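# Move mug from cupboard to desk, close cupboard doors

## Task

Remove the mug from the cupboard, set it upright on the desk, and close both cupboard doors completely. The attempt fails if the mug drops more than a few centimetres, takes a hard hit, or does not end upright; if either door is slammed while opening or closing; or if the robot tips over or finishes leaning. Anything that stays in place only because the robot holds it at the end does not count. At the finish, release everything and move the robot away.

## Robot and tools

Robot: a simulated Hello Robot Stretch 3 with one arm. It has a two-wheeled base (0.33 m long, 0.34 m wide), a lift that slides up a mast, and a telescoping arm that sticks out to the robot's RIGHT side. The arm cannot reach forward, so to move the gripper forward or back you drive the base. Turns happen about the point midway between the drive wheels, 0.05 m behind the front edge. With the arm retracted and the wrist folded, a turn sweeps a circle of radius 0.28 m. An unfolded, level gripper reaches outside that circle.

Frames: the base frame has its origin on the floor between the drive wheels, x forward, y left, z up. hand_pose is reported in this frame and marks the spot where the closed fingertips meet. With all wrist joints at zero, that frame's x points up, y back along the arm toward the mast, and z toward the rear. The odometry frame is the base frame as it stood at the start of the scene. Angles are in radians, lengths in metres.

Tool execute_actions: argument "actions" is a list holding exactly one action, or empty to just read the state and images. An action can have "base", "joints", or both, plus optional "contact_limits"; its motions all start at once. "base" takes one command only, and it is an offset from where the base last measured itself: {"translate_m": d}, straight drive, forward positive, -1 to 1; or {"rotate_rad": d}, turn in place, left (counter-clockwise from above) positive, -3.2 to 3.2. No sideways motion. "joints" is a dictionary of absolute targets by name: lift_m 0 to 1.1 (arm height); arm_m 0 to 0.52 (extension); wrist_yaw_rad -1.345 to 4.42 (0 along the arm, positive toward the front, 3.0 folded over the base); wrist_pitch_rad -1.57 to 0.451 (0 level, negative tips the fingers down); wrist_roll_rad -2.911 to 2.911 (0 means fingers side by side, level); gripper_m -0.089 to 0.179 (bigger is wider; real fingertip gap is 0.007 m less when nearly shut, 0.025 m less when wide, and 0 under 0.007); head_pan_rad -3.953 to 1.73 (0 forward, positive left, -1.57 faces along the arm); head_tilt_rad -1.53 to 0.419 (negative looks down). "contact_limits" takes only arm_m: a motor_effort percent (1 to 100) at which the arm motion halts with contact_stop; smaller is softer, too small halts immediately, and it also caps holding force until the next action. Optional "cameras": a list of head_camera, nav_camera, wrist_camera or all; omitted means all, [] none. A joint or the base that you leave out may keep pushing toward its previous target. Bad keys or out-of-range numbers reject the whole call. No action runs beyond 15 s. If a result reports a stop, later motion calls in the same reply are skipped.

Tool wait: {"seconds": 0 to 10}; commands nothing and returns state and images. Tool zoom_image: {"camera", "region": [x0, y0, x1, y1]} in pixels of that camera's newest full image, top-left origin, at most 504 by 504. Tool finished_scene: {"scene": number of the current scene}; ends it for good after the last command is held and tells whether it succeeded.

Results: joint_positions; base_status and joint_status per motion (done, off_target meaning resting away from target and possibly still pushing, contact_stop, time_out, torque_fault); on_its_own for things not commanded in this call ("held at" is a held target, not the position); motor_effort in percent, positive toward higher values, peak of the last action in brackets, with fixed bias and noise; contact_limits line (in force, default, maximum); lidar_m, 12 distances in 30-degree sectors, 1st straight ahead then counter-clockwise (4th left, 7th behind, 10th right), "-" for nothing, scanning a plane 0.17 m up, range 0.15 to 12 m, blind to clear objects and partly blocked by the robot; wrist_depth_mm and head_depth_mm, 7x7 grids of median depth in mm (head grid matches the sideways image); base_odometry from wheels only; turned_by_wheels and turned_by_imu since last result; base_tilt in degrees (forward/right positive, a few degrees fixed error); "pictures" naming the images' cameras in order; camera calibration lines when they differ. Head and nav cameras move with head pan and tilt; the wrist camera rides on the gripper.

Behaviour: arm and lift halt on firm contact and go slack until commanded again; a slack lift may sink under load or rise if the fingers close on a surface. Base, wrist and head never stop on contact. Wrist servos pushed hard for seconds shut off for 10 s (torque_fault). Fast base speed needs lift_m under 0.30, arm_m under 0.03 and wrist_yaw_rad over 2.54; otherwise it is slow.

Gripping: command gripper_m smaller than the object's width (smaller squeezes harder); release by commanding at least 0.02 above the contact value. Neither reading nor status proves a grasp; re-squeeze with a new value.

Cautions: fold or unfold the wrist only with lift_m 0.32 to 0.95, wrist_pitch_rad -0.4 and roll near 0; once folded, lift_m may go to 0.25. If wrist_yaw_rad is below -0.4, keep pitch at -0.5 or lower. Pushing against something rigid with the gripper above about 0.45 m, pushing twice after a contact_stop, or driving while the gripper holds or hooks something fixed can tip the robot. If it snags or leans, reverse the last move in small steps, free the gripper, and lower lift_m to about 0.2. Open and close doors gently, keep the mug upright and low, and avoid drops or hard pushes. Shorter robot motion is better.

Each tool is called after "Call:" as name([rows], argument=value, ...), one row to a line, values as JSON.

## Session

Call:
execute_actions(actions=[])

Scene clock: 0.00 s.
base_odometry: x=+0.000 y=+0.000 heading=+0.000 (m, m, rad; odometry frame)
turned_by_wheels: +0.000 (rad since the last result)
turned_by_imu: +0.000 (rad since the last result)
base_tilt: forward=+0.5 right=+2.1 (deg)
lidar_m: 1.83 2.18 1.63 1.55 1.59 2.04 2.43 2.47 1.85 1.73 2.24 2.47
head_depth_mm: 2117 2308 2327 2348 2381 2420 2017 / 2098 2276 2310 2325 2340 2398 2031 / 2088 2250 2276 2299 2310 2346 2031 / 2082 2227 2262 2287 2281 2310 1953 / 2074 2213 2221 2247 2256 1811 2051 / 2061 2163 2192 2221 2216 2246 2054 / 2046 2149 2175 2202 2209 2238 2042
base_status: not commanded
joint_positions: lift_m=+0.493 arm_m=+0.002 wrist_yaw_rad=+3.103 wrist_pitch_rad=-0.554 wrist_roll_rad=-0.005 gripper_m=+0.037 head_pan_rad=-0.012 head_tilt_rad=+0.012
joint_status: not commanded
motor_effort: left_wheel=+0 right_wheel=+0 lift_m=+44 arm_m=-1 wrist_yaw_rad=+0 wrist_pitch_rad=+7 wrist_roll_rad=+0 gripper_m=+0 head_pan_rad=+0 head_tilt_rad=+2 (%)
hand_pose: x=-0.0133 y=+0.0586 z=+0.4768 quat_wxyz=(+0.206, +0.682, +0.181, +0.678) (m; base frame)
wrist_depth_mm: - - - - - - - / - - - - - - - / - - - - - - - / - - - - 966 940 940 / 874 862 831 854 856 792 760 / 756 721 741 711 - 672 675 / 649 647 629 631 607 599 587
pictures: head_camera (sideways: a quarter turn clockwise sets it upright), nav_camera (sideways: a quarter turn counterclockwise sets it upright), wrist_camera
Images, in order (width x height): head_camera 896x504, nav_camera 672x504, wrist_camera 644x364.

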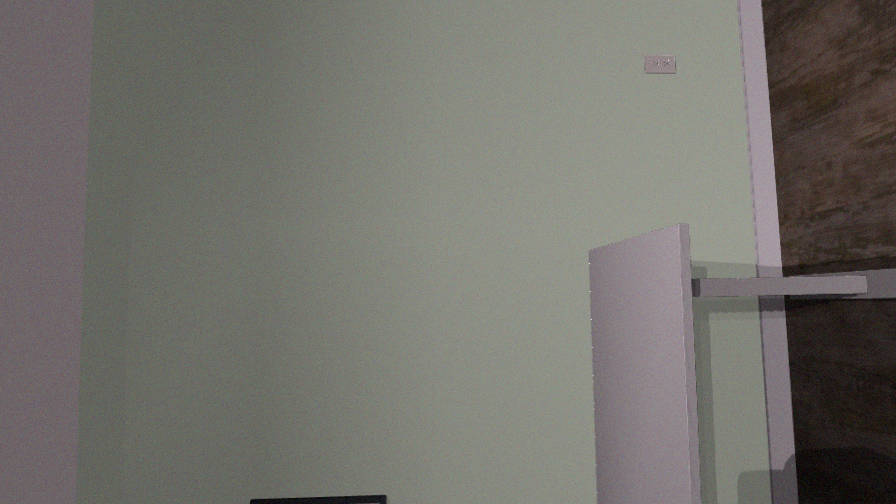

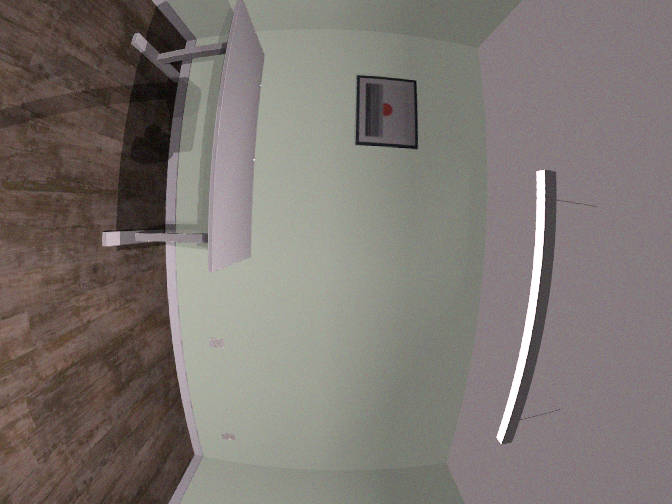

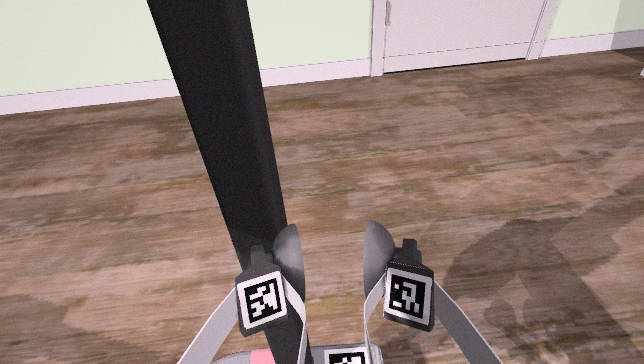

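Call:
execute_actions([
  {"joints":{"head_pan_rad":-1.8,"head_tilt_rad":-0.4,"wrist_pitch_rad":-0.4}},
], cameras=["head_camera","nav_camera"])

Scene clock: 1.73 s.
base_odometry: x=+0.000 y=+0.000 heading=+0.000 (m, m, rad; odometry frame)
turned_by_wheels: +0.000 (rad since the last result)
turned_by_imu: +0.000 (rad since the last result)
base_tilt: forward=+0.6 right=+2.0 (deg)
lidar_m: 1.83 2.17 1.63 1.55 1.58 2.05 2.43 2.49 1.85 1.73 2.24 2.47
head_depth_mm: 2149 2351 2582 2722 2066 1615 1323 / 2086 2267 2485 2666 2074 1626 1332 / 2012 2157 2340 2533 2090 1627 1333 / 1954 2029 1809 1978 2089 1626 1332 / 1916 1970 1734 1892 2009 1626 1342 / 1839 1941 1693 1823 1954 1637 1330 / 1786 1883 1625 1762 1937 1628 1333
base_status: not commanded
joint_positions: lift_m=+0.493 arm_m=+0.002 wrist_yaw_rad=+3.103 wrist_pitch_rad=-0.420 wrist_roll_rad=-0.005 gripper_m=+0.037 head_pan_rad=-1.793 head_tilt_rad=-0.395
joint_status: all done
motor_effort: left_wheel=+0(0) right_wheel=+1(1) lift_m=+44(44) arm_m=-2(1) wrist_yaw_rad=-1(1) wrist_pitch_rad=+11(12) wrist_roll_rad=+0(0) gripper_m=+0(0) head_pan_rad=-2(31) head_tilt_rad=-2(31) (%)
hand_pose: x=-0.0126 y=+0.0774 z=+0.5056 quat_wxyz=(+0.161, +0.692, +0.135, +0.691) (m; base frame)
wrist_depth_mm: - - - - - - - / - - - - - - - / - - - - - - - / - - - - - - - / - - - 949 989 944 938 / 851 859 854 819 - 802 731 / 729 696 696 680 640 674 635
pictures: head_camera (sideways: a quarter turn clockwise sets it upright), nav_camera (sideways: a quarter turn counterclockwise sets it upright)
camera_calibration (this result's frames):
head_camera: T_world_to_cam=[[0.110589, 0.402821, -0.908573, 1.20319], [0.970077, -0.24257, 0.0105301, -0.0209116], [-0.216151, -0.88255, -0.417593, 0.50266], [0, 0, 0, 1]] pos_world=[-0.00412312, -0.0461202, 1.30331]
nav_camera: T_world_to_cam=[[-0.0453531, -0.348831, 0.936088, -1.18069], [-0.975465, 0.217545, 0.0338067, 0.0195226], [-0.215434, -0.911587, -0.350139, 0.415715], [0, 0, 0, 1]] pos_world=[0.0550548, -0.0371474, 1.25013]
Images, in order (width x height): head_camera 896x504, nav_camera 672x504.

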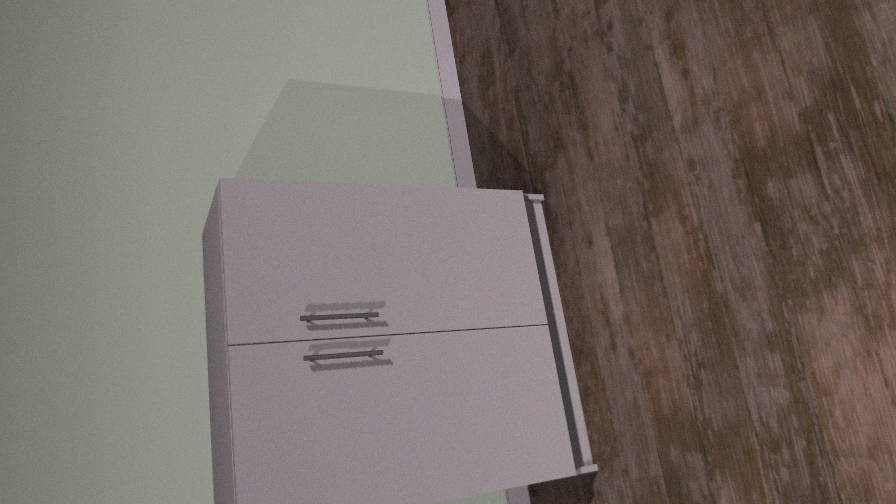

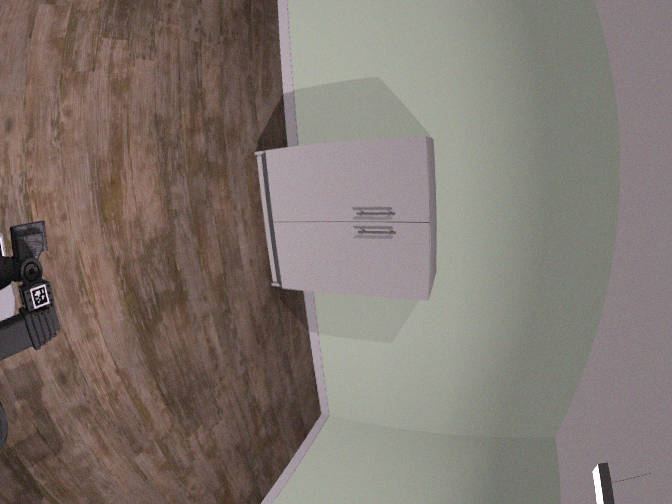

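Call:
execute_actions([
  {"base":{"rotate_rad":1.283},"joints":{"lift_m":0.28}},
], cameras=[])

Call:
execute_actions([
  {"base":{"translate_m":-0.95}},
], cameras=[])

Call:
execute_actions([
  {"base":{"rotate_rad":-1.18},"joints":{"lift_m":0.5,"head_pan_rad":-1.57}},
], cameras=[])

Call:
execute_actions([
  {"joints":{"lift_m":0.73,"wrist_yaw_rad":0,"gripper_m":0.07,"arm_m":0.1}},
], cameras=[])

Call:
execute_actions([
  {"joints":{"wrist_pitch_rad":0,"arm_m":0.22,"head_tilt_rad":-0.6}},
])

Scene clock: 5.43 s.
base_odometry: x=+0.000 y=+0.000 heading=+1.283 (m, m, rad; odometry frame)
turned_by_wheels: +1.283 (rad since the last result)
turned_by_imu: +1.301 (rad since the last result)
base_tilt: forward=+0.5 right=+1.9 (deg)
lidar_m: 1.57 1.55 1.70 2.44 2.43 2.67 1.75 1.73 2.41 2.33 1.82 1.91
head_depth_mm: 2320 2456 2620 2707 2074 1624 1333 / 2566 2751 2949 2868 2083 1621 1329 / 2546 2772 3023 2921 2078 1631 1333 / 2388 2556 2810 2873 2081 1630 1334 / 2227 2419 2604 2751 2084 1626 1334 / 2101 2256 2407 2598 2083 1625 1332 / 1992 2136 2266 2452 2092 1631 1329
base_status: done
joint_positions: lift_m=+0.280 arm_m=+0.002 wrist_yaw_rad=+3.103 wrist_pitch_rad=-0.418 wrist_roll_rad=-0.005 gripper_m=+0.037 head_pan_rad=-1.793 head_tilt_rad=-0.396
joint_status: all done
motor_effort: left_wheel=-2(10) right_wheel=+4(10) lift_m=+28(40) arm_m=-1(0) wrist_yaw_rad=+0(0) wrist_pitch_rad=+11(12) wrist_roll_rad=+0(1) gripper_m=+0(0) head_pan_rad=-3(3) head_tilt_rad=-2(3) (%)
hand_pose: x=-0.0126 y=+0.0776 z=+0.2931 quat_wxyz=(+0.160, +0.692, +0.134, +0.691) (m; base frame)
wrist_depth_mm: - - - - - - - / - - - - - - - / - - - - - - - / 948 891 - 810 781 785 762 / 690 692 648 663 650 618 600 / 554 558 546 540 - 512 489 / 474 487 - - 428 432 423
pictures: none
No camera images: the call's "cameras" was empty. Leave "cameras" out to get every camera's image.

Scene clock: 10.37 s.
base_odometry: x=-0.270 y=-0.911 heading=+1.283 (m, m, rad; odometry frame)
turned_by_wheels: +0.000 (rad since the last result)
turned_by_imu: -0.005 (rad since the last result)
base_tilt: forward=+0.6 right=+2.0 (deg)
lidar_m: 2.46 2.43 2.61 2.10 2.09 1.65 0.86 0.85 0.93 2.23 2.31 2.91
head_depth_mm: 1387 1467 1555 1654 1755 1621 1290 / 1537 1627 1755 1870 1940 1622 1330 / 1716 1844 1993 2158 2083 1627 1327 / 1942 2110 2305 2475 2065 1624 1335 / 2239 2465 2725 2769 2082 1631 1330 / 2412 2616 2814 2902 2098 1622 1333 / 2291 2435 2627 2744 2081 1635 1333
base_status: done
joint_positions: lift_m=+0.280 arm_m=+0.002 wrist_yaw_rad=+3.103 wrist_pitch_rad=-0.418 wrist_roll_rad=-0.005 gripper_m=+0.037 head_pan_rad=-1.793 head_tilt_rad=-0.396
joint_status: not commanded
motor_effort: left_wheel=-2(10) right_wheel=+4(8) lift_m=+28(28) arm_m=-1(1) wrist_yaw_rad=+1(0) wrist_pitch_rad=+11(11) wrist_roll_rad=+0(0) gripper_m=+0(0) head_pan_rad=-2(2) head_tilt_rad=-2(2) (%)
hand_pose: x=-0.0126 y=+0.0776 z=+0.2931 quat_wxyz=(+0.160, +0.692, +0.134, +0.691) (m; base frame)
wrist_depth_mm: - - - - - - - / - - - - - - - / - - - - - - - / 919 879 - 829 804 765 747 / 720 678 670 642 645 605 592 / 566 558 544 531 - 505 509 / 476 485 - - 432 427 420
pictures: none
No camera images: the call's "cameras" was empty. Leave "cameras" out to get every camera's image.

Scene clock: 13.20 s.
base_odometry: x=-0.270 y=-0.911 heading=+0.103 (m, m, rad; odometry frame)
turned_by_wheels: -1.180 (rad since the last result)
turned_by_imu: -1.197 (rad since the last result)
base_tilt: forward=+0.5 right=+2.0 (deg)
lidar_m: 2.66 2.30 2.51 2.44 2.53 2.17 2.09 1.85 0.88 0.85 0.89 1.90
head_depth_mm: 1100 1192 856 900 997 1119 1261 / 1101 1192 855 901 998 1115 1248 / 1097 1192 858 899 995 1112 1241 / 1099 1191 866 896 996 1113 1243 / 1095 1189 861 895 992 1116 1245 / 1098 1181 863 897 992 1112 1241 / 1096 1186 865 896 990 1112 1244
base_status: done
joint_positions: lift_m=+0.500 arm_m=+0.002 wrist_yaw_rad=+3.103 wrist_pitch_rad=-0.418 wrist_roll_rad=-0.005 gripper_m=+0.037 head_pan_rad=-1.577 head_tilt_rad=-0.396
joint_status: all done
motor_effort: left_wheel=+3(9) right_wheel=-3(10) lift_m=+59(59) arm_m=-2(1) wrist_yaw_rad=+0(0) wrist_pitch_rad=+11(11) wrist_roll_rad=+0(0) gripper_m=+0(0) head_pan_rad=+3(20) head_tilt_rad=-2(2) (%)
hand_pose: x=-0.0126 y=+0.0776 z=+0.5122 quat_wxyz=(+0.160, +0.692, +0.134, +0.691) (m; base frame)
wrist_depth_mm: - - - - - - - / - - - - - - - / - - - - - - - / - - - - - - - / - - - 988 - 921 929 / 879 861 843 811 - 771 767 / 708 719 694 684 656 661 643
pictures: none
No camera images: the call's "cameras" was empty. Leave "cameras" out to get every camera's image.

Scene clock: 16.13 s.
base_odometry: x=-0.270 y=-0.911 heading=+0.103 (m, m, rad; odometry frame)
turned_by_wheels: +0.000 (rad since the last result)
turned_by_imu: +0.000 (rad since the last result)
base_tilt: forward=+0.5 right=+2.1 (deg)
lidar_m: 2.67 2.31 2.52 2.44 2.54 2.16 2.09 1.85 0.88 0.85 0.89 1.90
head_depth_mm: 1102 1191 856 901 996 1121 1260 / 1101 1190 856 902 997 1116 1242 / 1100 1190 858 899 992 1116 1245 / 1098 1188 867 898 992 1113 1245 / 1097 1190 861 896 992 1113 1243 / 1098 1186 864 898 994 1112 1241 / 1097 1190 865 894 993 1111 1246
base_status: not commanded
joint_positions: lift_m=+0.730 arm_m=+0.100 wrist_yaw_rad=+0.003 wrist_pitch_rad=-0.418 wrist_roll_rad=-0.005 gripper_m=+0.070 head_pan_rad=-1.577 head_tilt_rad=-0.396
joint_status: all done
motor_effort: left_wheel=+3(4) right_wheel=-3(3) lift_m=+58(60) arm_m=+5(4) wrist_yaw_rad=-4(5) wrist_pitch_rad=+11(11) wrist_roll_rad=+0(0) gripper_m=+0(91) head_pan_rad=+4(3) head_tilt_rad=-2(1) (%)
hand_pose: x=-0.0209 y=-0.4689 z=+0.7422 quat_wxyz=(+0.694, +0.148, -0.689, -0.146) (m; base frame)
wrist_depth_mm: 468 469 466 456 456 456 449 / 509 501 500 496 495 491 498 / 572 558 545 542 540 551 989 / - 602 607 585 598 606 - / - 674 657 663 643 630 - / - 763 - 721 745 738 - / - 947 936 905 871 898 875
pictures: none
No camera images: the call's "cameras" was empty. Leave "cameras" out to get every camera's image.

Scene clock: 18.27 s.
base_odometry: x=-0.270 y=-0.911 heading=+0.103 (m, m, rad; odometry frame)
turned_by_wheels: +0.000 (rad since the last result)
turned_by_imu: +0.000 (rad since the last result)
base_tilt: forward=+0.5 right=+2.1 (deg)
lidar_m: 2.66 2.30 2.52 2.43 2.53 2.16 2.09 1.85 0.88 0.85 0.89 1.90
head_depth_mm: 1092 809 888 1019 1203 1430 - / 1089 809 887 1020 1116 - 1193 / 1093 807 884 1008 - 1362 1190 / 1091 809 885 1015 1232 1365 1191 / 1090 807 884 1012 1198 1361 1196 / 1088 806 882 1012 1193 1367 1189 / 1083 807 883 1014 1193 1363 1195
base_status: not commanded
joint_positions: lift_m=+0.730 arm_m=+0.220 wrist_yaw_rad=+0.002 wrist_pitch_rad=-0.021 wrist_roll_rad=-0.005 gripper_m=+0.070 head_pan_rad=-1.577 head_tilt_rad=-0.592
joint_status: all done
motor_effort: left_wheel=+3(3) right_wheel=-3(3) lift_m=+59(58) arm_m=+5(8) wrist_yaw_rad=-3(4) wrist_pitch_rad=+13(14) wrist_roll_rad=+1(0) gripper_m=+0(0) head_pan_rad=+4(5) head_tilt_rad=-4(22) (%)
hand_pose: x=-0.0209 y=-0.6202 z=+0.8387 quat_wxyz=(+0.709, +0.009, -0.705, -0.007) (m; base frame)
wrist_depth_mm: 390 382 374 376 366 367 356 / 401 393 381 379 371 369 369 / 403 398 393 387 388 374 379 / 413 406 411 396 392 384 390 / 430 420 410 408 401 396 393 / 432 428 - 419 420 409 403 / 447 436 436 431 422 423 413
pictures: head_camera (sideways: a quarter turn clockwise sets it upright), nav_camera (sideways: a quarter turn counterclockwise sets it upright), wrist_camera
camera_calibration (this result's frames):
head_camera: T_world_to_cam=[[0.0227789, 0.587372, -0.808997, 1.07387], [0.99951, -0.030774, 0.00579968, -0.0149306], [-0.0214895, -0.808732, -0.587785, 0.722913], [0, 0, 0, 1]] pos_world=[0.00599687, -0.0465748, 1.29376]
nav_camera: T_world_to_cam=[[0.0293376, -0.527366, 0.849132, -1.06771], [-0.999462, -0.00302879, 0.0326504, 0.0211829], [-0.0146469, -0.849633, -0.527171, 0.644854], [0, 0, 0, 1]] pos_world=[0.0619405, -0.0151192, 1.24588]
wrist_camera: T_world_to_cam=[[-0.998569, -0.0266195, -0.046386, 0.00949505], [0.041247, 0.168772, -0.984792, 0.972639], [0.0340433, -0.985296, -0.167433, -0.303319], [0, 0, 0, 1]] pos_world=[-0.0203109, -0.46276, 0.907502]
Images, in order (width x height): head_camera 896x504, nav_camera 672x504, wrist_camera 644x364.

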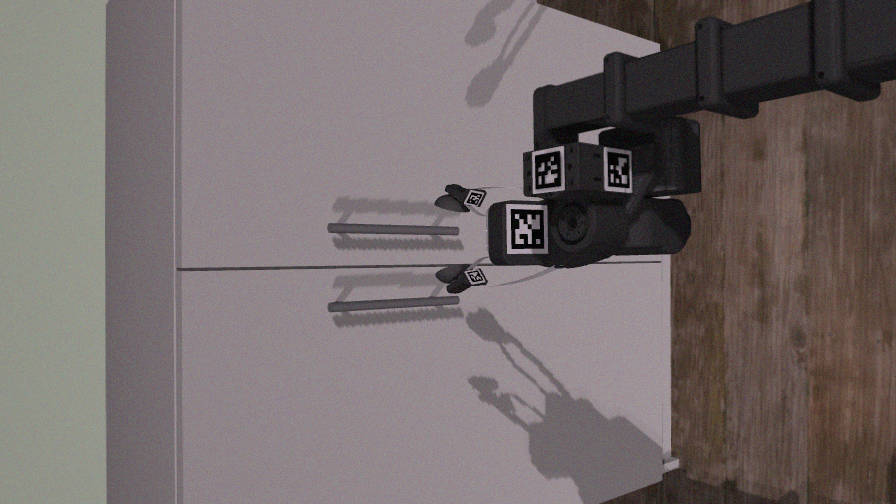

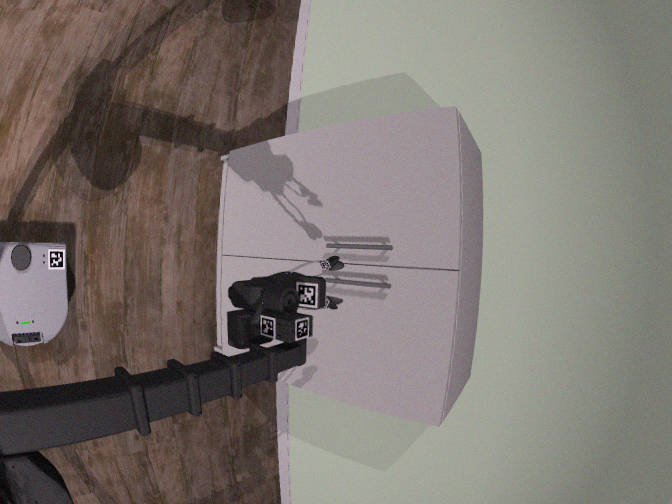

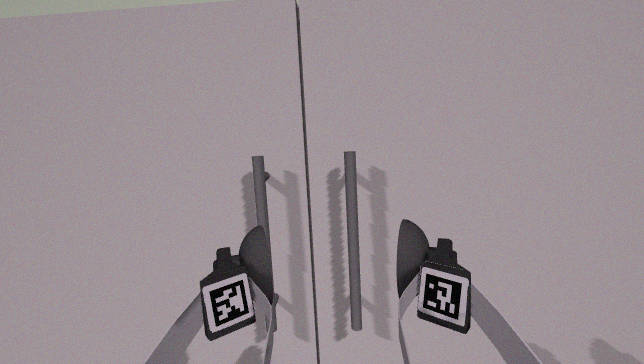

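Call:
execute_actions([
  {"base":{"translate_m":-0.02},"joints":{"lift_m":0.69,"arm_m":0.4,"gripper_m":0.06}},
], cameras=["head_camera","wrist_camera"])

Scene clock: 20.97 s.
base_odometry: x=-0.290 y=-0.913 heading=+0.103 (m, m, rad; odometry frame)
turned_by_wheels: +0.000 (rad since the last result)
turned_by_imu: +0.000 (rad since the last result)
base_tilt: forward=+0.6 right=+2.1 (deg)
lidar_m: 2.68 2.32 2.51 2.43 2.54 2.14 2.07 1.85 0.88 0.85 0.89 1.90
head_depth_mm: 1089 813 886 1020 1233 1395 - / 1087 808 884 1009 1168 - 1166 / 1091 809 885 975 1230 1360 1192 / 1088 809 884 1017 1232 1359 1191 / 1086 806 883 1017 1194 1357 1190 / 1091 805 883 1014 1190 1360 1193 / 1086 806 882 1015 1195 1362 1198
base_status: done
joint_positions: lift_m=+0.690 arm_m=+0.400 wrist_yaw_rad=+0.002 wrist_pitch_rad=-0.021 wrist_roll_rad=-0.005 gripper_m=+0.060 head_pan_rad=-1.577 head_tilt_rad=-0.592
joint_status: all done
motor_effort: left_wheel=+3(4) right_wheel=-3(8) lift_m=+28(55) arm_m=+5(3) wrist_yaw_rad=-2(3) wrist_pitch_rad=+12(13) wrist_roll_rad=+0(0) gripper_m=+0(53) head_pan_rad=+4(3) head_tilt_rad=-4(4) (%)
hand_pose: x=-0.0210 y=-0.8002 z=+0.7998 quat_wxyz=(+0.709, +0.008, -0.705, -0.007) (m; base frame)
wrist_depth_mm: 207 204 202 199 196 194 193 / 211 210 207 204 202 199 195 / 215 213 208 208 206 203 201 / 222 217 217 214 210 208 205 / 226 225 220 220 215 212 212 / 233 232 229 224 222 219 215 / 240 237 234 229 228 223 221
pictures: head_camera (sideways: a quarter turn clockwise sets it upright), wrist_camera
camera_calibration (this result's frames):
head_camera: T_world_to_cam=[[0.0227791, 0.587438, -0.808949, 1.0738], [0.99951, -0.0307742, 0.00579767, -0.014928], [-0.021489, -0.808684, -0.58785, 0.722999], [0, 0, 0, 1]] pos_world=[0.00599689, -0.0465742, 1.29375]
wrist_camera: T_world_to_cam=[[-0.998579, -0.0262517, -0.0463691, 0.00307866], [0.041316, 0.168068, -0.984909, 0.964288], [0.0336487, -0.985426, -0.166744, -0.487859], [0, 0, 0, 1]] pos_world=[-0.0203504, -0.642734, 0.868531]
Images, in order (width x height): head_camera 896x504, wrist_camera 644x364.

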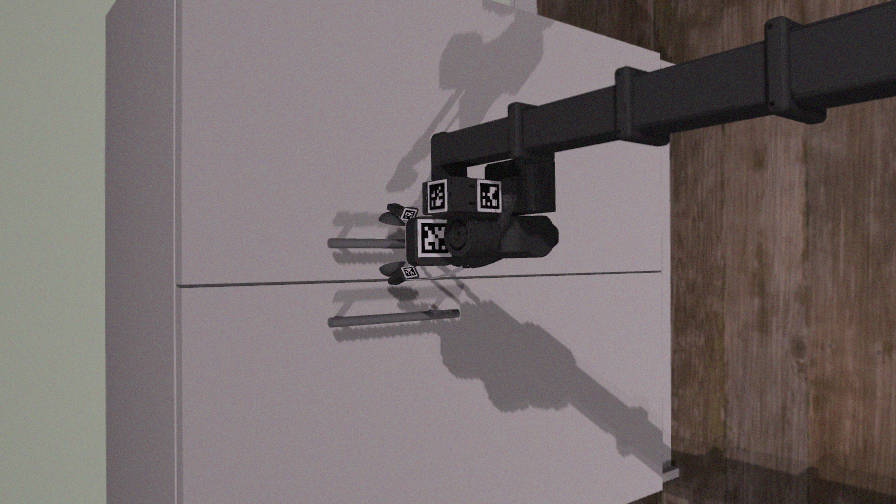

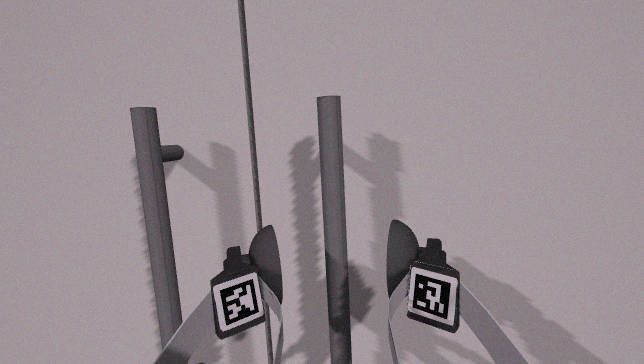

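Call:
execute_actions([
  {"joints":{"arm_m":0.417,"gripper_m":0.04}},
], cameras=[])

Call:
execute_actions([
  {"joints":{"gripper_m":-0.04}},
], cameras=[])

Call:
execute_actions([
  {"base":{"translate_m":-0.017},"joints":{"arm_m":0.343}},
], cameras=["head_camera","wrist_camera"])

Scene clock: 22.20 s.
base_odometry: x=-0.290 y=-0.913 heading=+0.103 (m, m, rad; odometry frame)
turned_by_wheels: +0.000 (rad since the last result)
turned_by_imu: +0.000 (rad since the last result)
base_tilt: forward=+0.6 right=+2.1 (deg)
lidar_m: 2.68 2.32 2.51 2.44 2.54 2.14 2.07 1.85 0.88 0.85 0.88 1.91
head_depth_mm: 1088 810 886 1022 1232 1386 - / 1089 809 885 1008 1171 - 1171 / 1088 809 884 978 1227 1359 1196 / 1090 810 884 995 1210 1356 1194 / 1088 809 880 1018 1196 1363 1194 / 1084 807 882 1016 1192 1355 1192 / 1088 805 882 1013 1192 1356 1194
base_status: not commanded
joint_positions: lift_m=+0.690 arm_m=+0.417 wrist_yaw_rad=+0.002 wrist_pitch_rad=-0.021 wrist_roll_rad=-0.005 gripper_m=+0.040 head_pan_rad=-1.577 head_tilt_rad=-0.592
joint_status: all done
motor_effort: left_wheel=+3(3) right_wheel=-3(3) lift_m=+28(28) arm_m=+5(7) wrist_yaw_rad=-2(1) wrist_pitch_rad=+12(12) wrist_roll_rad=+0(0) gripper_m=+0(80) head_pan_rad=+3(3) head_tilt_rad=-4(3) (%)
hand_pose: x=-0.0210 y=-0.8172 z=+0.7998 quat_wxyz=(+0.709, +0.008, -0.705, -0.007) (m; base frame)
wrist_depth_mm: 190 187 186 183 181 179 176 / 194 192 191 187 184 182 182 / 197 194 194 191 189 187 185 / 203 200 199 194 194 191 189 / 208 206 204 200 197 196 194 / 213 210 209 205 - 201 197 / 220 216 214 212 209 204 202
pictures: none
No camera images: the call's "cameras" was empty. Leave "cameras" out to get every camera's image.

Scene clock: 23.50 s.
base_odometry: x=-0.290 y=-0.913 heading=+0.103 (m, m, rad; odometry frame)
turned_by_wheels: +0.000 (rad since the last result)
turned_by_imu: +0.000 (rad since the last result)
base_tilt: forward=+0.6 right=+2.0 (deg)
lidar_m: 2.68 2.32 2.51 2.44 2.54 2.15 2.07 1.84 0.88 0.85 0.89 1.90
head_depth_mm: 1091 811 886 1020 1233 1395 - / 1091 808 882 1009 1171 - 1170 / 1087 808 885 975 1228 1367 1193 / 1089 808 884 1015 1215 1359 1193 / 1085 807 881 1016 1195 1364 1186 / 1087 807 883 1016 1197 1365 1192 / 1087 806 881 1011 1194 1359 1193
base_status: not commanded
joint_positions: lift_m=+0.690 arm_m=+0.417 wrist_yaw_rad=-0.001 wrist_pitch_rad=-0.021 wrist_roll_rad=-0.005 gripper_m=-0.039 head_pan_rad=-1.577 head_tilt_rad=-0.592
joint_status: all done
motor_effort: left_wheel=+2(2) right_wheel=-2(3) lift_m=+28(28) arm_m=+5(6) wrist_yaw_rad=+0(1) wrist_pitch_rad=+12(12) wrist_roll_rad=+1(0) gripper_m=-18(100) head_pan_rad=+3(3) head_tilt_rad=-4(4) (%)
hand_pose: x=-0.0217 y=-0.8172 z=+0.7997 quat_wxyz=(+0.709, +0.008, -0.705, -0.008) (m; base frame)
wrist_depth_mm: 189 188 186 184 181 180 177 / 195 193 190 188 185 184 181 / 199 193 196 191 189 188 185 / 205 200 200 197 195 191 190 / 210 206 205 199 196 197 195 / 213 211 210 - 203 201 198 / 219 216 215 211 209 206 205
pictures: none
No camera images: the call's "cameras" was empty. Leave "cameras" out to get every camera's image.

Scene clock: 25.60 s.
base_odometry: x=-0.307 y=-0.915 heading=+0.103 (m, m, rad; odometry frame)
turned_by_wheels: +0.000 (rad since the last result)
turned_by_imu: +0.000 (rad since the last result)
base_tilt: forward=+0.6 right=+2.1 (deg)
lidar_m: 2.70 2.35 2.52 2.44 2.54 2.11 2.05 1.84 0.88 0.85 0.89 1.90
head_depth_mm: 1088 810 883 1022 1300 1395 - / 1090 809 884 1020 1153 - 1194 / 1087 809 887 997 1261 1366 1198 / 1089 806 882 985 1228 1357 1194 / 1088 807 882 1016 1196 1365 1192 / 1087 806 882 1014 1198 1366 1193 / 1087 806 881 1014 1192 1360 1188
base_status: done
joint_positions: lift_m=+0.690 arm_m=+0.343 wrist_yaw_rad=+0.002 wrist_pitch_rad=-0.019 wrist_roll_rad=-0.005 gripper_m=-0.039 head_pan_rad=-1.577 head_tilt_rad=-0.593
joint_status: all done
motor_effort: left_wheel=+2(13) right_wheel=-3(21) lift_m=+28(29) arm_m=-7(15) wrist_yaw_rad=-3(25) wrist_pitch_rad=+11(13) wrist_roll_rad=+0(0) gripper_m=-15(19) head_pan_rad=+3(4) head_tilt_rad=-4(4) (%)
hand_pose: x=-0.0209 y=-0.7442 z=+0.8002 quat_wxyz=(+0.709, +0.008, -0.705, -0.006) (m; base frame)
wrist_depth_mm: 262 257 256 252 251 246 243 / 266 266 262 260 256 252 251 / 275 270 266 265 259 257 256 / 282 276 274 272 269 264 261 / 285 285 281 275 273 271 264 / 296 296 286 - 281 277 270 / 304 300 293 289 291 284 279
pictures: head_camera (sideways: a quarter turn clockwise sets it upright), wrist_camera
camera_calibration (this result's frames):
head_camera: T_world_to_cam=[[0.0227766, 0.587677, -0.808775, 1.07358], [0.99951, -0.0307691, 0.00579037, -0.0149185], [-0.0214824, -0.80851, -0.58809, 0.72331], [0, 0, 0, 1]] pos_world=[0.00599722, -0.0465718, 1.29374]
wrist_camera: T_world_to_cam=[[-0.998568, -0.0267477, -0.0463274, 0.00427426], [0.0412483, 0.166441, -0.985188, 0.954298], [0.0340623, -0.985689, -0.1651, -0.434079], [0, 0, 0, 1]] pos_world=[-0.0203093, -0.586587, 0.868695]
Images, in order (width x height): head_camera 896x504, wrist_camera 644x364.

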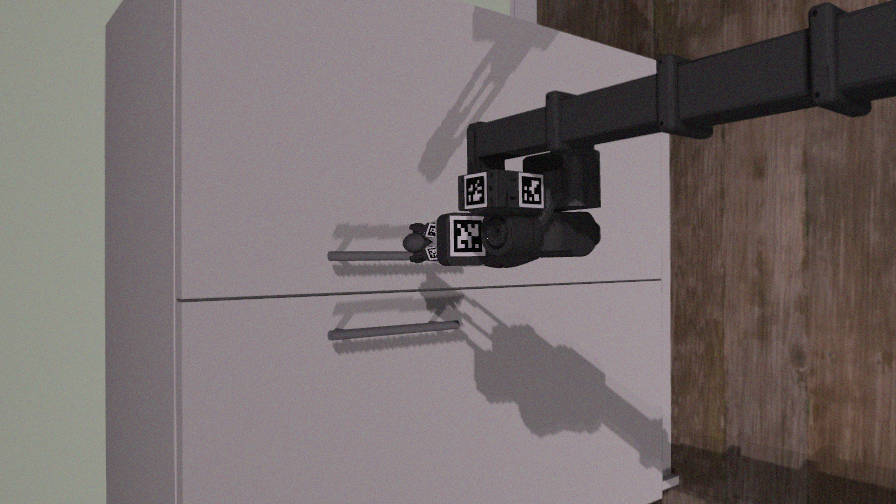

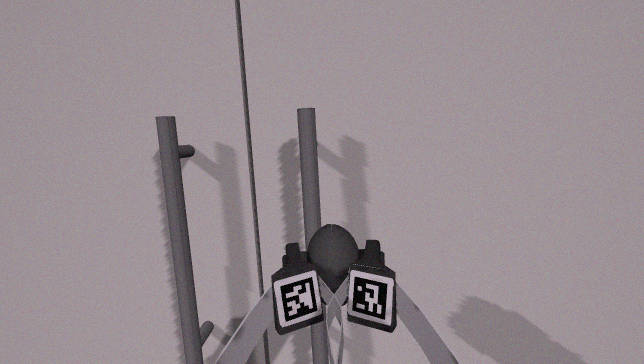

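Slipped off; go deeper and grip harder.

Call:
execute_actions([
  {"base":{"translate_m":0.016},"joints":{"gripper_m":0.05,"arm_m":0.432},"contact_limits":{"arm_m":15}},
], cameras=[])

Call:
execute_actions([
  {"joints":{"gripper_m":-0.07}},
], cameras=["wrist_camera"])

Call:
execute_actions([
  {"joints":{"arm_m":0.39}},
], cameras=["head_camera","wrist_camera"])

Scene clock: 27.63 s.
base_odometry: x=-0.291 y=-0.913 heading=+0.103 (m, m, rad; odometry frame)
turned_by_wheels: +0.000 (rad since the last result)
turned_by_imu: +0.000 (rad since the last result)
base_tilt: forward=+0.6 right=+2.1 (deg)
lidar_m: 2.68 2.32 2.52 2.43 2.54 2.14 2.07 1.84 0.88 0.85 0.89 1.91
head_depth_mm: 1091 808 885 1019 1230 1395 - / 1092 811 886 997 1154 - 1167 / 1087 808 885 956 1231 1365 1195 / 1088 808 885 1027 1198 1361 1194 / 1086 806 886 1016 1198 1362 1192 / 1088 806 883 1015 1194 1360 1190 / 1089 806 881 1016 1196 1361 1191
base_status: done
joint_positions: lift_m=+0.690 arm_m=+0.432 wrist_yaw_rad=+0.002 wrist_pitch_rad=-0.019 wrist_roll_rad=-0.005 gripper_m=+0.050 head_pan_rad=-1.577 head_tilt_rad=-0.593
joint_status: all done
motor_effort: left_wheel=+2(8) right_wheel=-3(6) lift_m=+28(28) arm_m=+5(3) wrist_yaw_rad=-3(3) wrist_pitch_rad=+11(11) wrist_roll_rad=+1(0) gripper_m=+0(93) head_pan_rad=+4(2) head_tilt_rad=-3(3) (%)
contact_limits: arm_m 15 (drawing in: default 27, maximum 43; extending or still: default 35, maximum 58)
hand_pose: x=-0.0210 y=-0.8323 z=+0.8002 quat_wxyz=(+0.709, +0.008, -0.705, -0.006) (m; base frame)
wrist_depth_mm: 174 173 171 169 167 165 164 / 179 177 176 172 171 169 166 / 183 179 180 176 174 173 170 / 189 184 183 179 179 176 173 / 193 189 188 185 182 181 178 / 199 194 194 190 - 184 184 / 202 198 199 195 191 189 187
pictures: none
No camera images: the call's "cameras" was empty. Leave "cameras" out to get every camera's image.

Scene clock: 29.33 s.
base_odometry: x=-0.291 y=-0.913 heading=+0.103 (m, m, rad; odometry frame)
turned_by_wheels: +0.000 (rad since the last result)
turned_by_imu: +0.000 (rad since the last result)
base_tilt: forward=+0.6 right=+2.1 (deg)
lidar_m: 2.69 2.32 2.52 2.44 2.54 2.14 2.07 1.85 0.88 0.85 0.89 1.90
head_depth_mm: 1090 808 883 1018 1231 1392 - / 1089 809 884 996 1154 - 1165 / 1089 808 885 956 1226 1360 1193 / 1089 807 882 1027 1198 1359 1190 / 1085 806 882 1013 1196 1362 1190 / 1086 806 883 1016 1194 1362 1195 / 1087 805 880 1016 1193 1359 1194
base_status: not commanded
joint_positions: lift_m=+0.690 arm_m=+0.432 wrist_yaw_rad=+0.001 wrist_pitch_rad=-0.018 wrist_roll_rad=-0.005 gripper_m=-0.068 head_pan_rad=-1.577 head_tilt_rad=-0.593
joint_status: all done
motor_effort: left_wheel=+2(2) right_wheel=-2(3) lift_m=+28(28) arm_m=-1(7) wrist_yaw_rad=-2(3) wrist_pitch_rad=+11(11) wrist_roll_rad=+1(0) gripper_m=-31(100) head_pan_rad=+3(3) head_tilt_rad=-3(4) (%)
hand_pose: x=-0.0212 y=-0.8327 z=+0.8004 quat_wxyz=(+0.709, +0.007, -0.705, -0.006) (m; base frame)
wrist_depth_mm: 175 172 170 167 165 164 162 / 178 176 174 171 170 167 166 / 182 179 178 174 172 171 169 / 186 181 183 179 176 175 173 / 192 187 186 181 182 180 177 / 197 192 192 - 184 183 181 / 201 200 197 193 192 188 187
pictures: wrist_camera
camera_calibration (this result's frames):
wrist_camera: T_world_to_cam=[[-0.998592, -0.0258672, -0.0463111, 0.00240054], [0.0414011, 0.165749, -0.985299, 0.968726], [0.033163, -0.985829, -0.164444, -0.521975], [0, 0, 0, 1]] pos_world=[-0.0203989, -0.67508, 0.86876]
Images, in order (width x height): wrist_camera 644x364.

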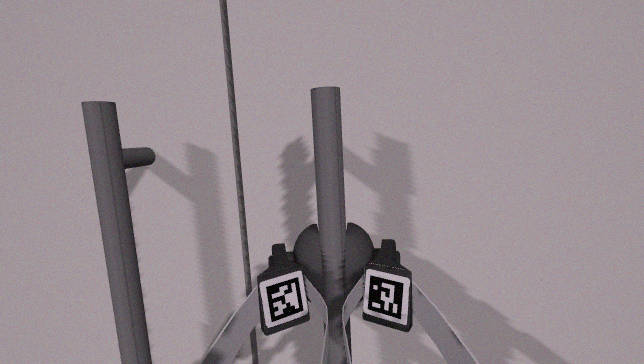

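Scene clock: 30.70 s.
base_odometry: x=-0.291 y=-0.913 heading=+0.103 (m, m, rad; odometry frame)
turned_by_wheels: +0.000 (rad since the last result)
turned_by_imu: +0.000 (rad since the last result)
base_tilt: forward=+0.6 right=+2.0 (deg)
lidar_m: 2.68 2.32 2.52 2.44 2.54 2.13 2.07 1.84 0.86 0.79 0.85 1.90
head_depth_mm: 1090 796 872 1010 1230 1392 - / 1090 795 858 982 1153 - 1183 / 1087 786 845 935 1201 1332 1196 / 1086 775 834 968 1157 1329 1187 / 1085 759 812 933 1113 1327 1195 / 1085 772 831 961 1143 1329 1194 / 1084 782 845 981 1171 1360 1192
base_status: not commanded
joint_positions: lift_m=+0.690 arm_m=+0.390 wrist_yaw_rad=-0.011 wrist_pitch_rad=-0.019 wrist_roll_rad=-0.005 gripper_m=-0.062 head_pan_rad=-1.577 head_tilt_rad=-0.593
joint_status: all done
on_its_own: gripper_m is held at -0.063, not at your -0.070, by its stall guard, which is still easing
motor_effort: left_wheel=-2(2) right_wheel=+6(5) lift_m=+28(28) arm_m=-7(15) wrist_yaw_rad=+11(11) wrist_pitch_rad=+11(13) wrist_roll_rad=+0(0) gripper_m=-29(31) head_pan_rad=+4(3) head_tilt_rad=-3(4) (%)
hand_pose: x=-0.0244 y=-0.7912 z=+0.8001 quat_wxyz=(+0.709, +0.003, -0.705, -0.011) (m; base frame)
wrist_depth_mm: 155 149 163 166 170 174 178 / 161 153 167 171 173 177 182 / 163 157 171 171 177 182 186 / 140 161 175 175 182 185 191 / 140 167 176 179 186 191 196 / 138 171 174 146 190 195 201 / 145 175 172 190 195 200 207
pictures: head_camera (sideways: a quarter turn clockwise sets it upright), wrist_camera
camera_calibration (this result's frames):
head_camera: T_world_to_cam=[[0.0227776, 0.588052, -0.808502, 1.07322], [0.99951, -0.0307697, 0.00577893, -0.0149036], [-0.021479, -0.808238, -0.588465, 0.723798], [0, 0, 0, 1]] pos_world=[0.00599734, -0.046568, 1.29372]
wrist_camera: T_world_to_cam=[[-0.998838, -0.0132984, -0.0463326, 0.0102161], [0.0434853, 0.166144, -0.985142, 0.961971], [0.0207987, -0.986012, -0.165373, -0.480663], [0, 0, 0, 1]] pos_world=[-0.0216302, -0.63363, 0.868663]
Images, in order (width x height): head_camera 896x504, wrist_camera 644x364.

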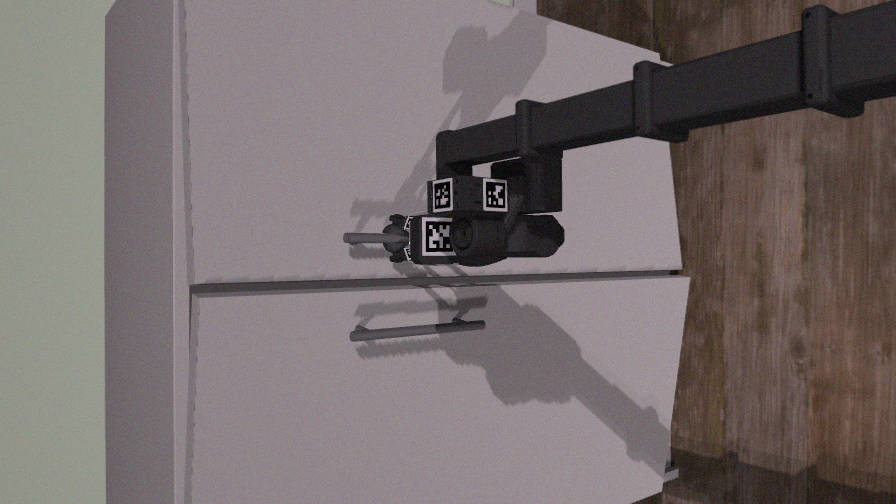

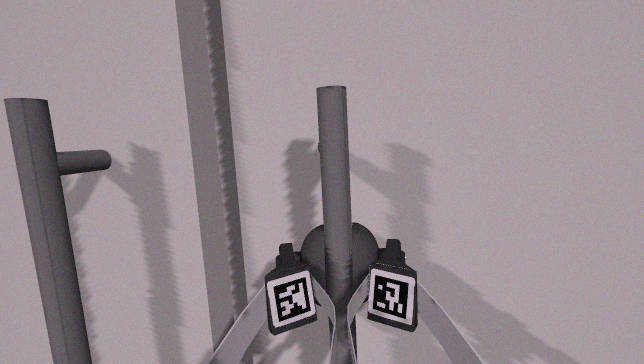

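Call:
execute_actions([
  {"base":{"translate_m":-0.03},"joints":{"arm_m":0.325,"gripper_m":-0.05}},
], cameras=["head_camera"])

Call:
execute_actions([
  {"base":{"translate_m":-0.06},"joints":{"arm_m":0.26,"wrist_yaw_rad":0.1}},
])

Scene clock: 32.57 s.
base_odometry: x=-0.321 y=-0.916 heading=+0.103 (m, m, rad; odometry frame)
turned_by_wheels: +0.000 (rad since the last result)
turned_by_imu: +0.001 (rad since the last result)
base_tilt: forward=+0.6 right=+2.1 (deg)
lidar_m: 2.71 2.35 2.52 2.44 2.53 2.11 2.04 1.85 0.83 0.73 0.80 1.90
head_depth_mm: 1090 788 852 999 1535 1390 1248 / 1088 765 820 947 1115 1331 1191 / 1089 795 791 895 - 1300 1195 / 1084 795 764 842 1053 1272 1193 / 1088 859 774 892 1037 1302 1195 / 1086 794 772 893 1080 1301 1189 / 1087 796 801 939 1133 1330 1194
base_status: done
joint_positions: lift_m=+0.690 arm_m=+0.325 wrist_yaw_rad=+0.011 wrist_pitch_rad=-0.020 wrist_roll_rad=-0.005 gripper_m=-0.049 head_pan_rad=-1.577 head_tilt_rad=-0.593
joint_status: all done
motor_effort: left_wheel=+5(11) right_wheel=-8(17) lift_m=+28(28) arm_m=-5(7) wrist_yaw_rad=-12(25) wrist_pitch_rad=+12(12) wrist_roll_rad=+1(0) gripper_m=-23(40) head_pan_rad=+4(4) head_tilt_rad=-3(3) (%)
hand_pose: x=-0.0185 y=-0.7261 z=+0.8000 quat_wxyz=(+0.709, +0.011, -0.705, -0.003) (m; base frame)
wrist_depth_mm: 173 171 160 168 179 191 206 / 180 170 164 169 183 195 210 / 187 176 167 171 187 201 217 / 191 180 173 177 190 205 222 / 199 184 176 177 196 212 229 / 205 190 202 148 205 216 235 / 208 196 203 188 204 223 240
pictures: head_camera (sideways: a quarter turn clockwise sets it upright)
camera_calibration (this result's frames):
head_camera: T_world_to_cam=[[0.0227776, 0.588072, -0.808488, 1.0732], [0.99951, -0.0307696, 0.00577831, -0.0149028], [-0.0214787, -0.808223, -0.588485, 0.723824], [0, 0, 0, 1]] pos_world=[0.00599735, -0.0465678, 1.29372]
Images, in order (width x height): head_camera 896x504.

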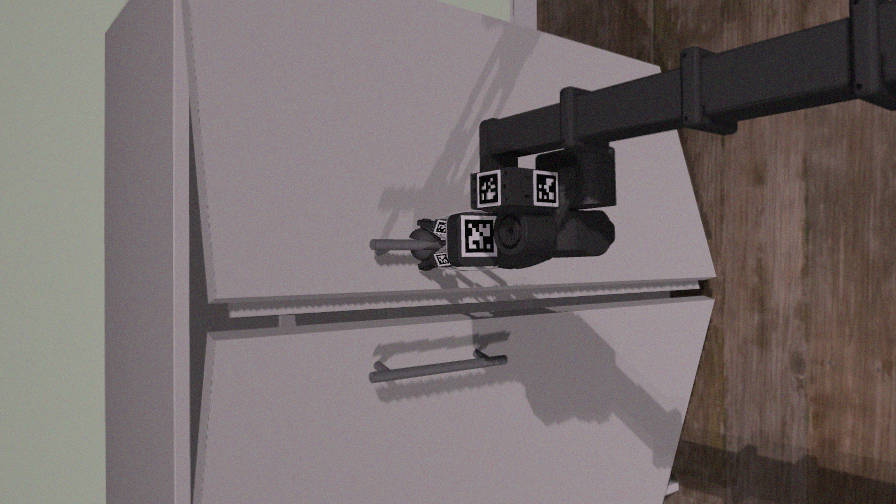

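Scene clock: 34.57 s.
base_odometry: x=-0.380 y=-0.922 heading=+0.104 (m, m, rad; odometry frame)
turned_by_wheels: +0.000 (rad since the last result)
turned_by_imu: +0.000 (rad since the last result)
base_tilt: forward=+0.6 right=+2.1 (deg)
lidar_m: 2.77 2.41 2.53 2.44 2.54 2.04 1.97 1.85 0.82 0.66 0.78 1.90
head_depth_mm: 1109 796 862 1513 1672 1429 1219 / 1089 794 801 941 1108 - 1184 / 1087 794 750 870 - 1315 1196 / 1089 862 707 786 - 1183 1195 / 1087 944 678 803 983 1246 1192 / 1089 860 769 869 1048 1299 1192 / 1083 795 784 916 1098 1332 1194
base_status: done
joint_positions: lift_m=+0.690 arm_m=+0.260 wrist_yaw_rad=+0.115 wrist_pitch_rad=-0.021 wrist_roll_rad=-0.005 gripper_m=-0.049 head_pan_rad=-1.577 head_tilt_rad=-0.593
joint_status: all done
on_its_own: wrist_yaw_rad is at rest, and its effort (-16) is outside its rest range (-12 to +12)
motor_effort: left_wheel=+6(8) right_wheel=-9(12) lift_m=+28(29) arm_m=-6(6) wrist_yaw_rad=-16(29) wrist_pitch_rad=+12(12) wrist_roll_rad=+1(0) gripper_m=-24(27) head_pan_rad=+3(2) head_tilt_rad=-4(4) (%)
hand_pose: x=+0.0080 y=-0.6594 z=+0.7998 quat_wxyz=(+0.708, +0.048, -0.703, +0.033) (m; base frame)
wrist_depth_mm: 287 244 158 169 185 203 226 / 301 255 161 169 190 208 232 / 314 262 165 169 194 213 238 / 330 266 169 175 196 218 246 / 340 276 174 175 203 224 254 / 361 288 193 147 212 232 263 / 377 292 197 187 211 238 267
pictures: head_camera (sideways: a quarter turn clockwise sets it upright), nav_camera (sideways: a quarter turn counterclockwise sets it upright), wrist_camera
camera_calibration (this result's frames):
head_camera: T_world_to_cam=[[0.0227775, 0.588072, -0.808487, 1.0732], [0.99951, -0.0307695, 0.00577831, -0.0149028], [-0.0214787, -0.808223, -0.588485, 0.723825], [0, 0, 0, 1]] pos_world=[0.00599736, -0.0465678, 1.29372]
nav_camera: T_world_to_cam=[[0.0293381, -0.528101, 0.848675, -1.06711], [-0.999462, -0.00306661, 0.0326425, 0.0211932], [-0.014636, -0.849176, -0.527907, 0.645811], [0, 0, 0, 1]] pos_world=[0.0619409, -0.0150701, 1.24587]
wrist_camera: T_world_to_cam=[[-0.989149, -0.139406, -0.0463716, -0.0389337], [0.0219782, 0.171672, -0.984909, 0.941945], [0.145263, -0.975241, -0.166745, -0.344239], [0, 0, 0, 1]] pos_world=[-0.00920847, -0.502849, 0.868525]
Images, in order (width x height): head_camera 896x504, nav_camera 672x504, wrist_camera 644x364.

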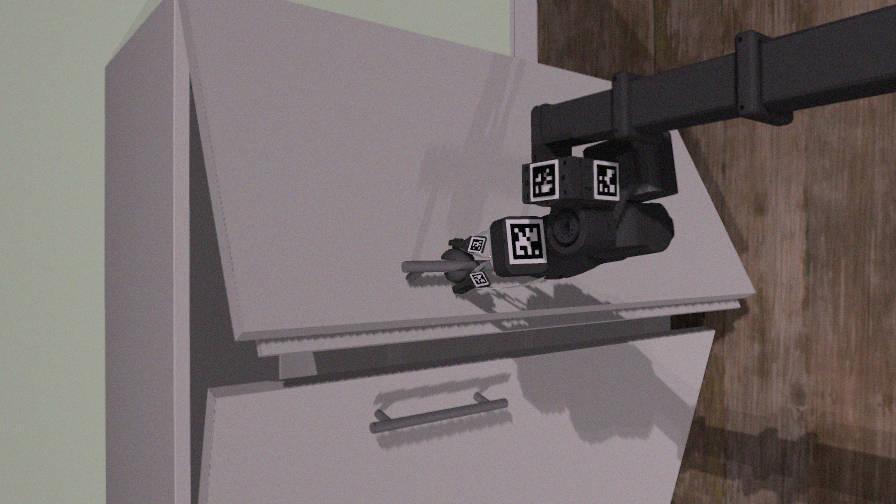

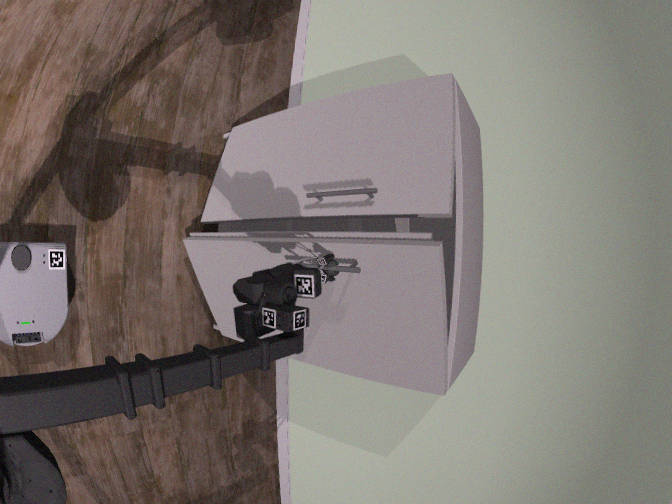

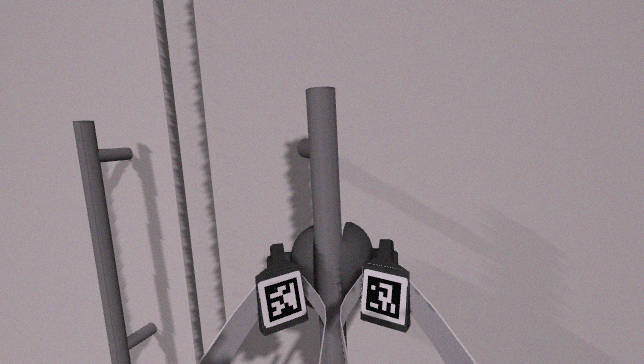

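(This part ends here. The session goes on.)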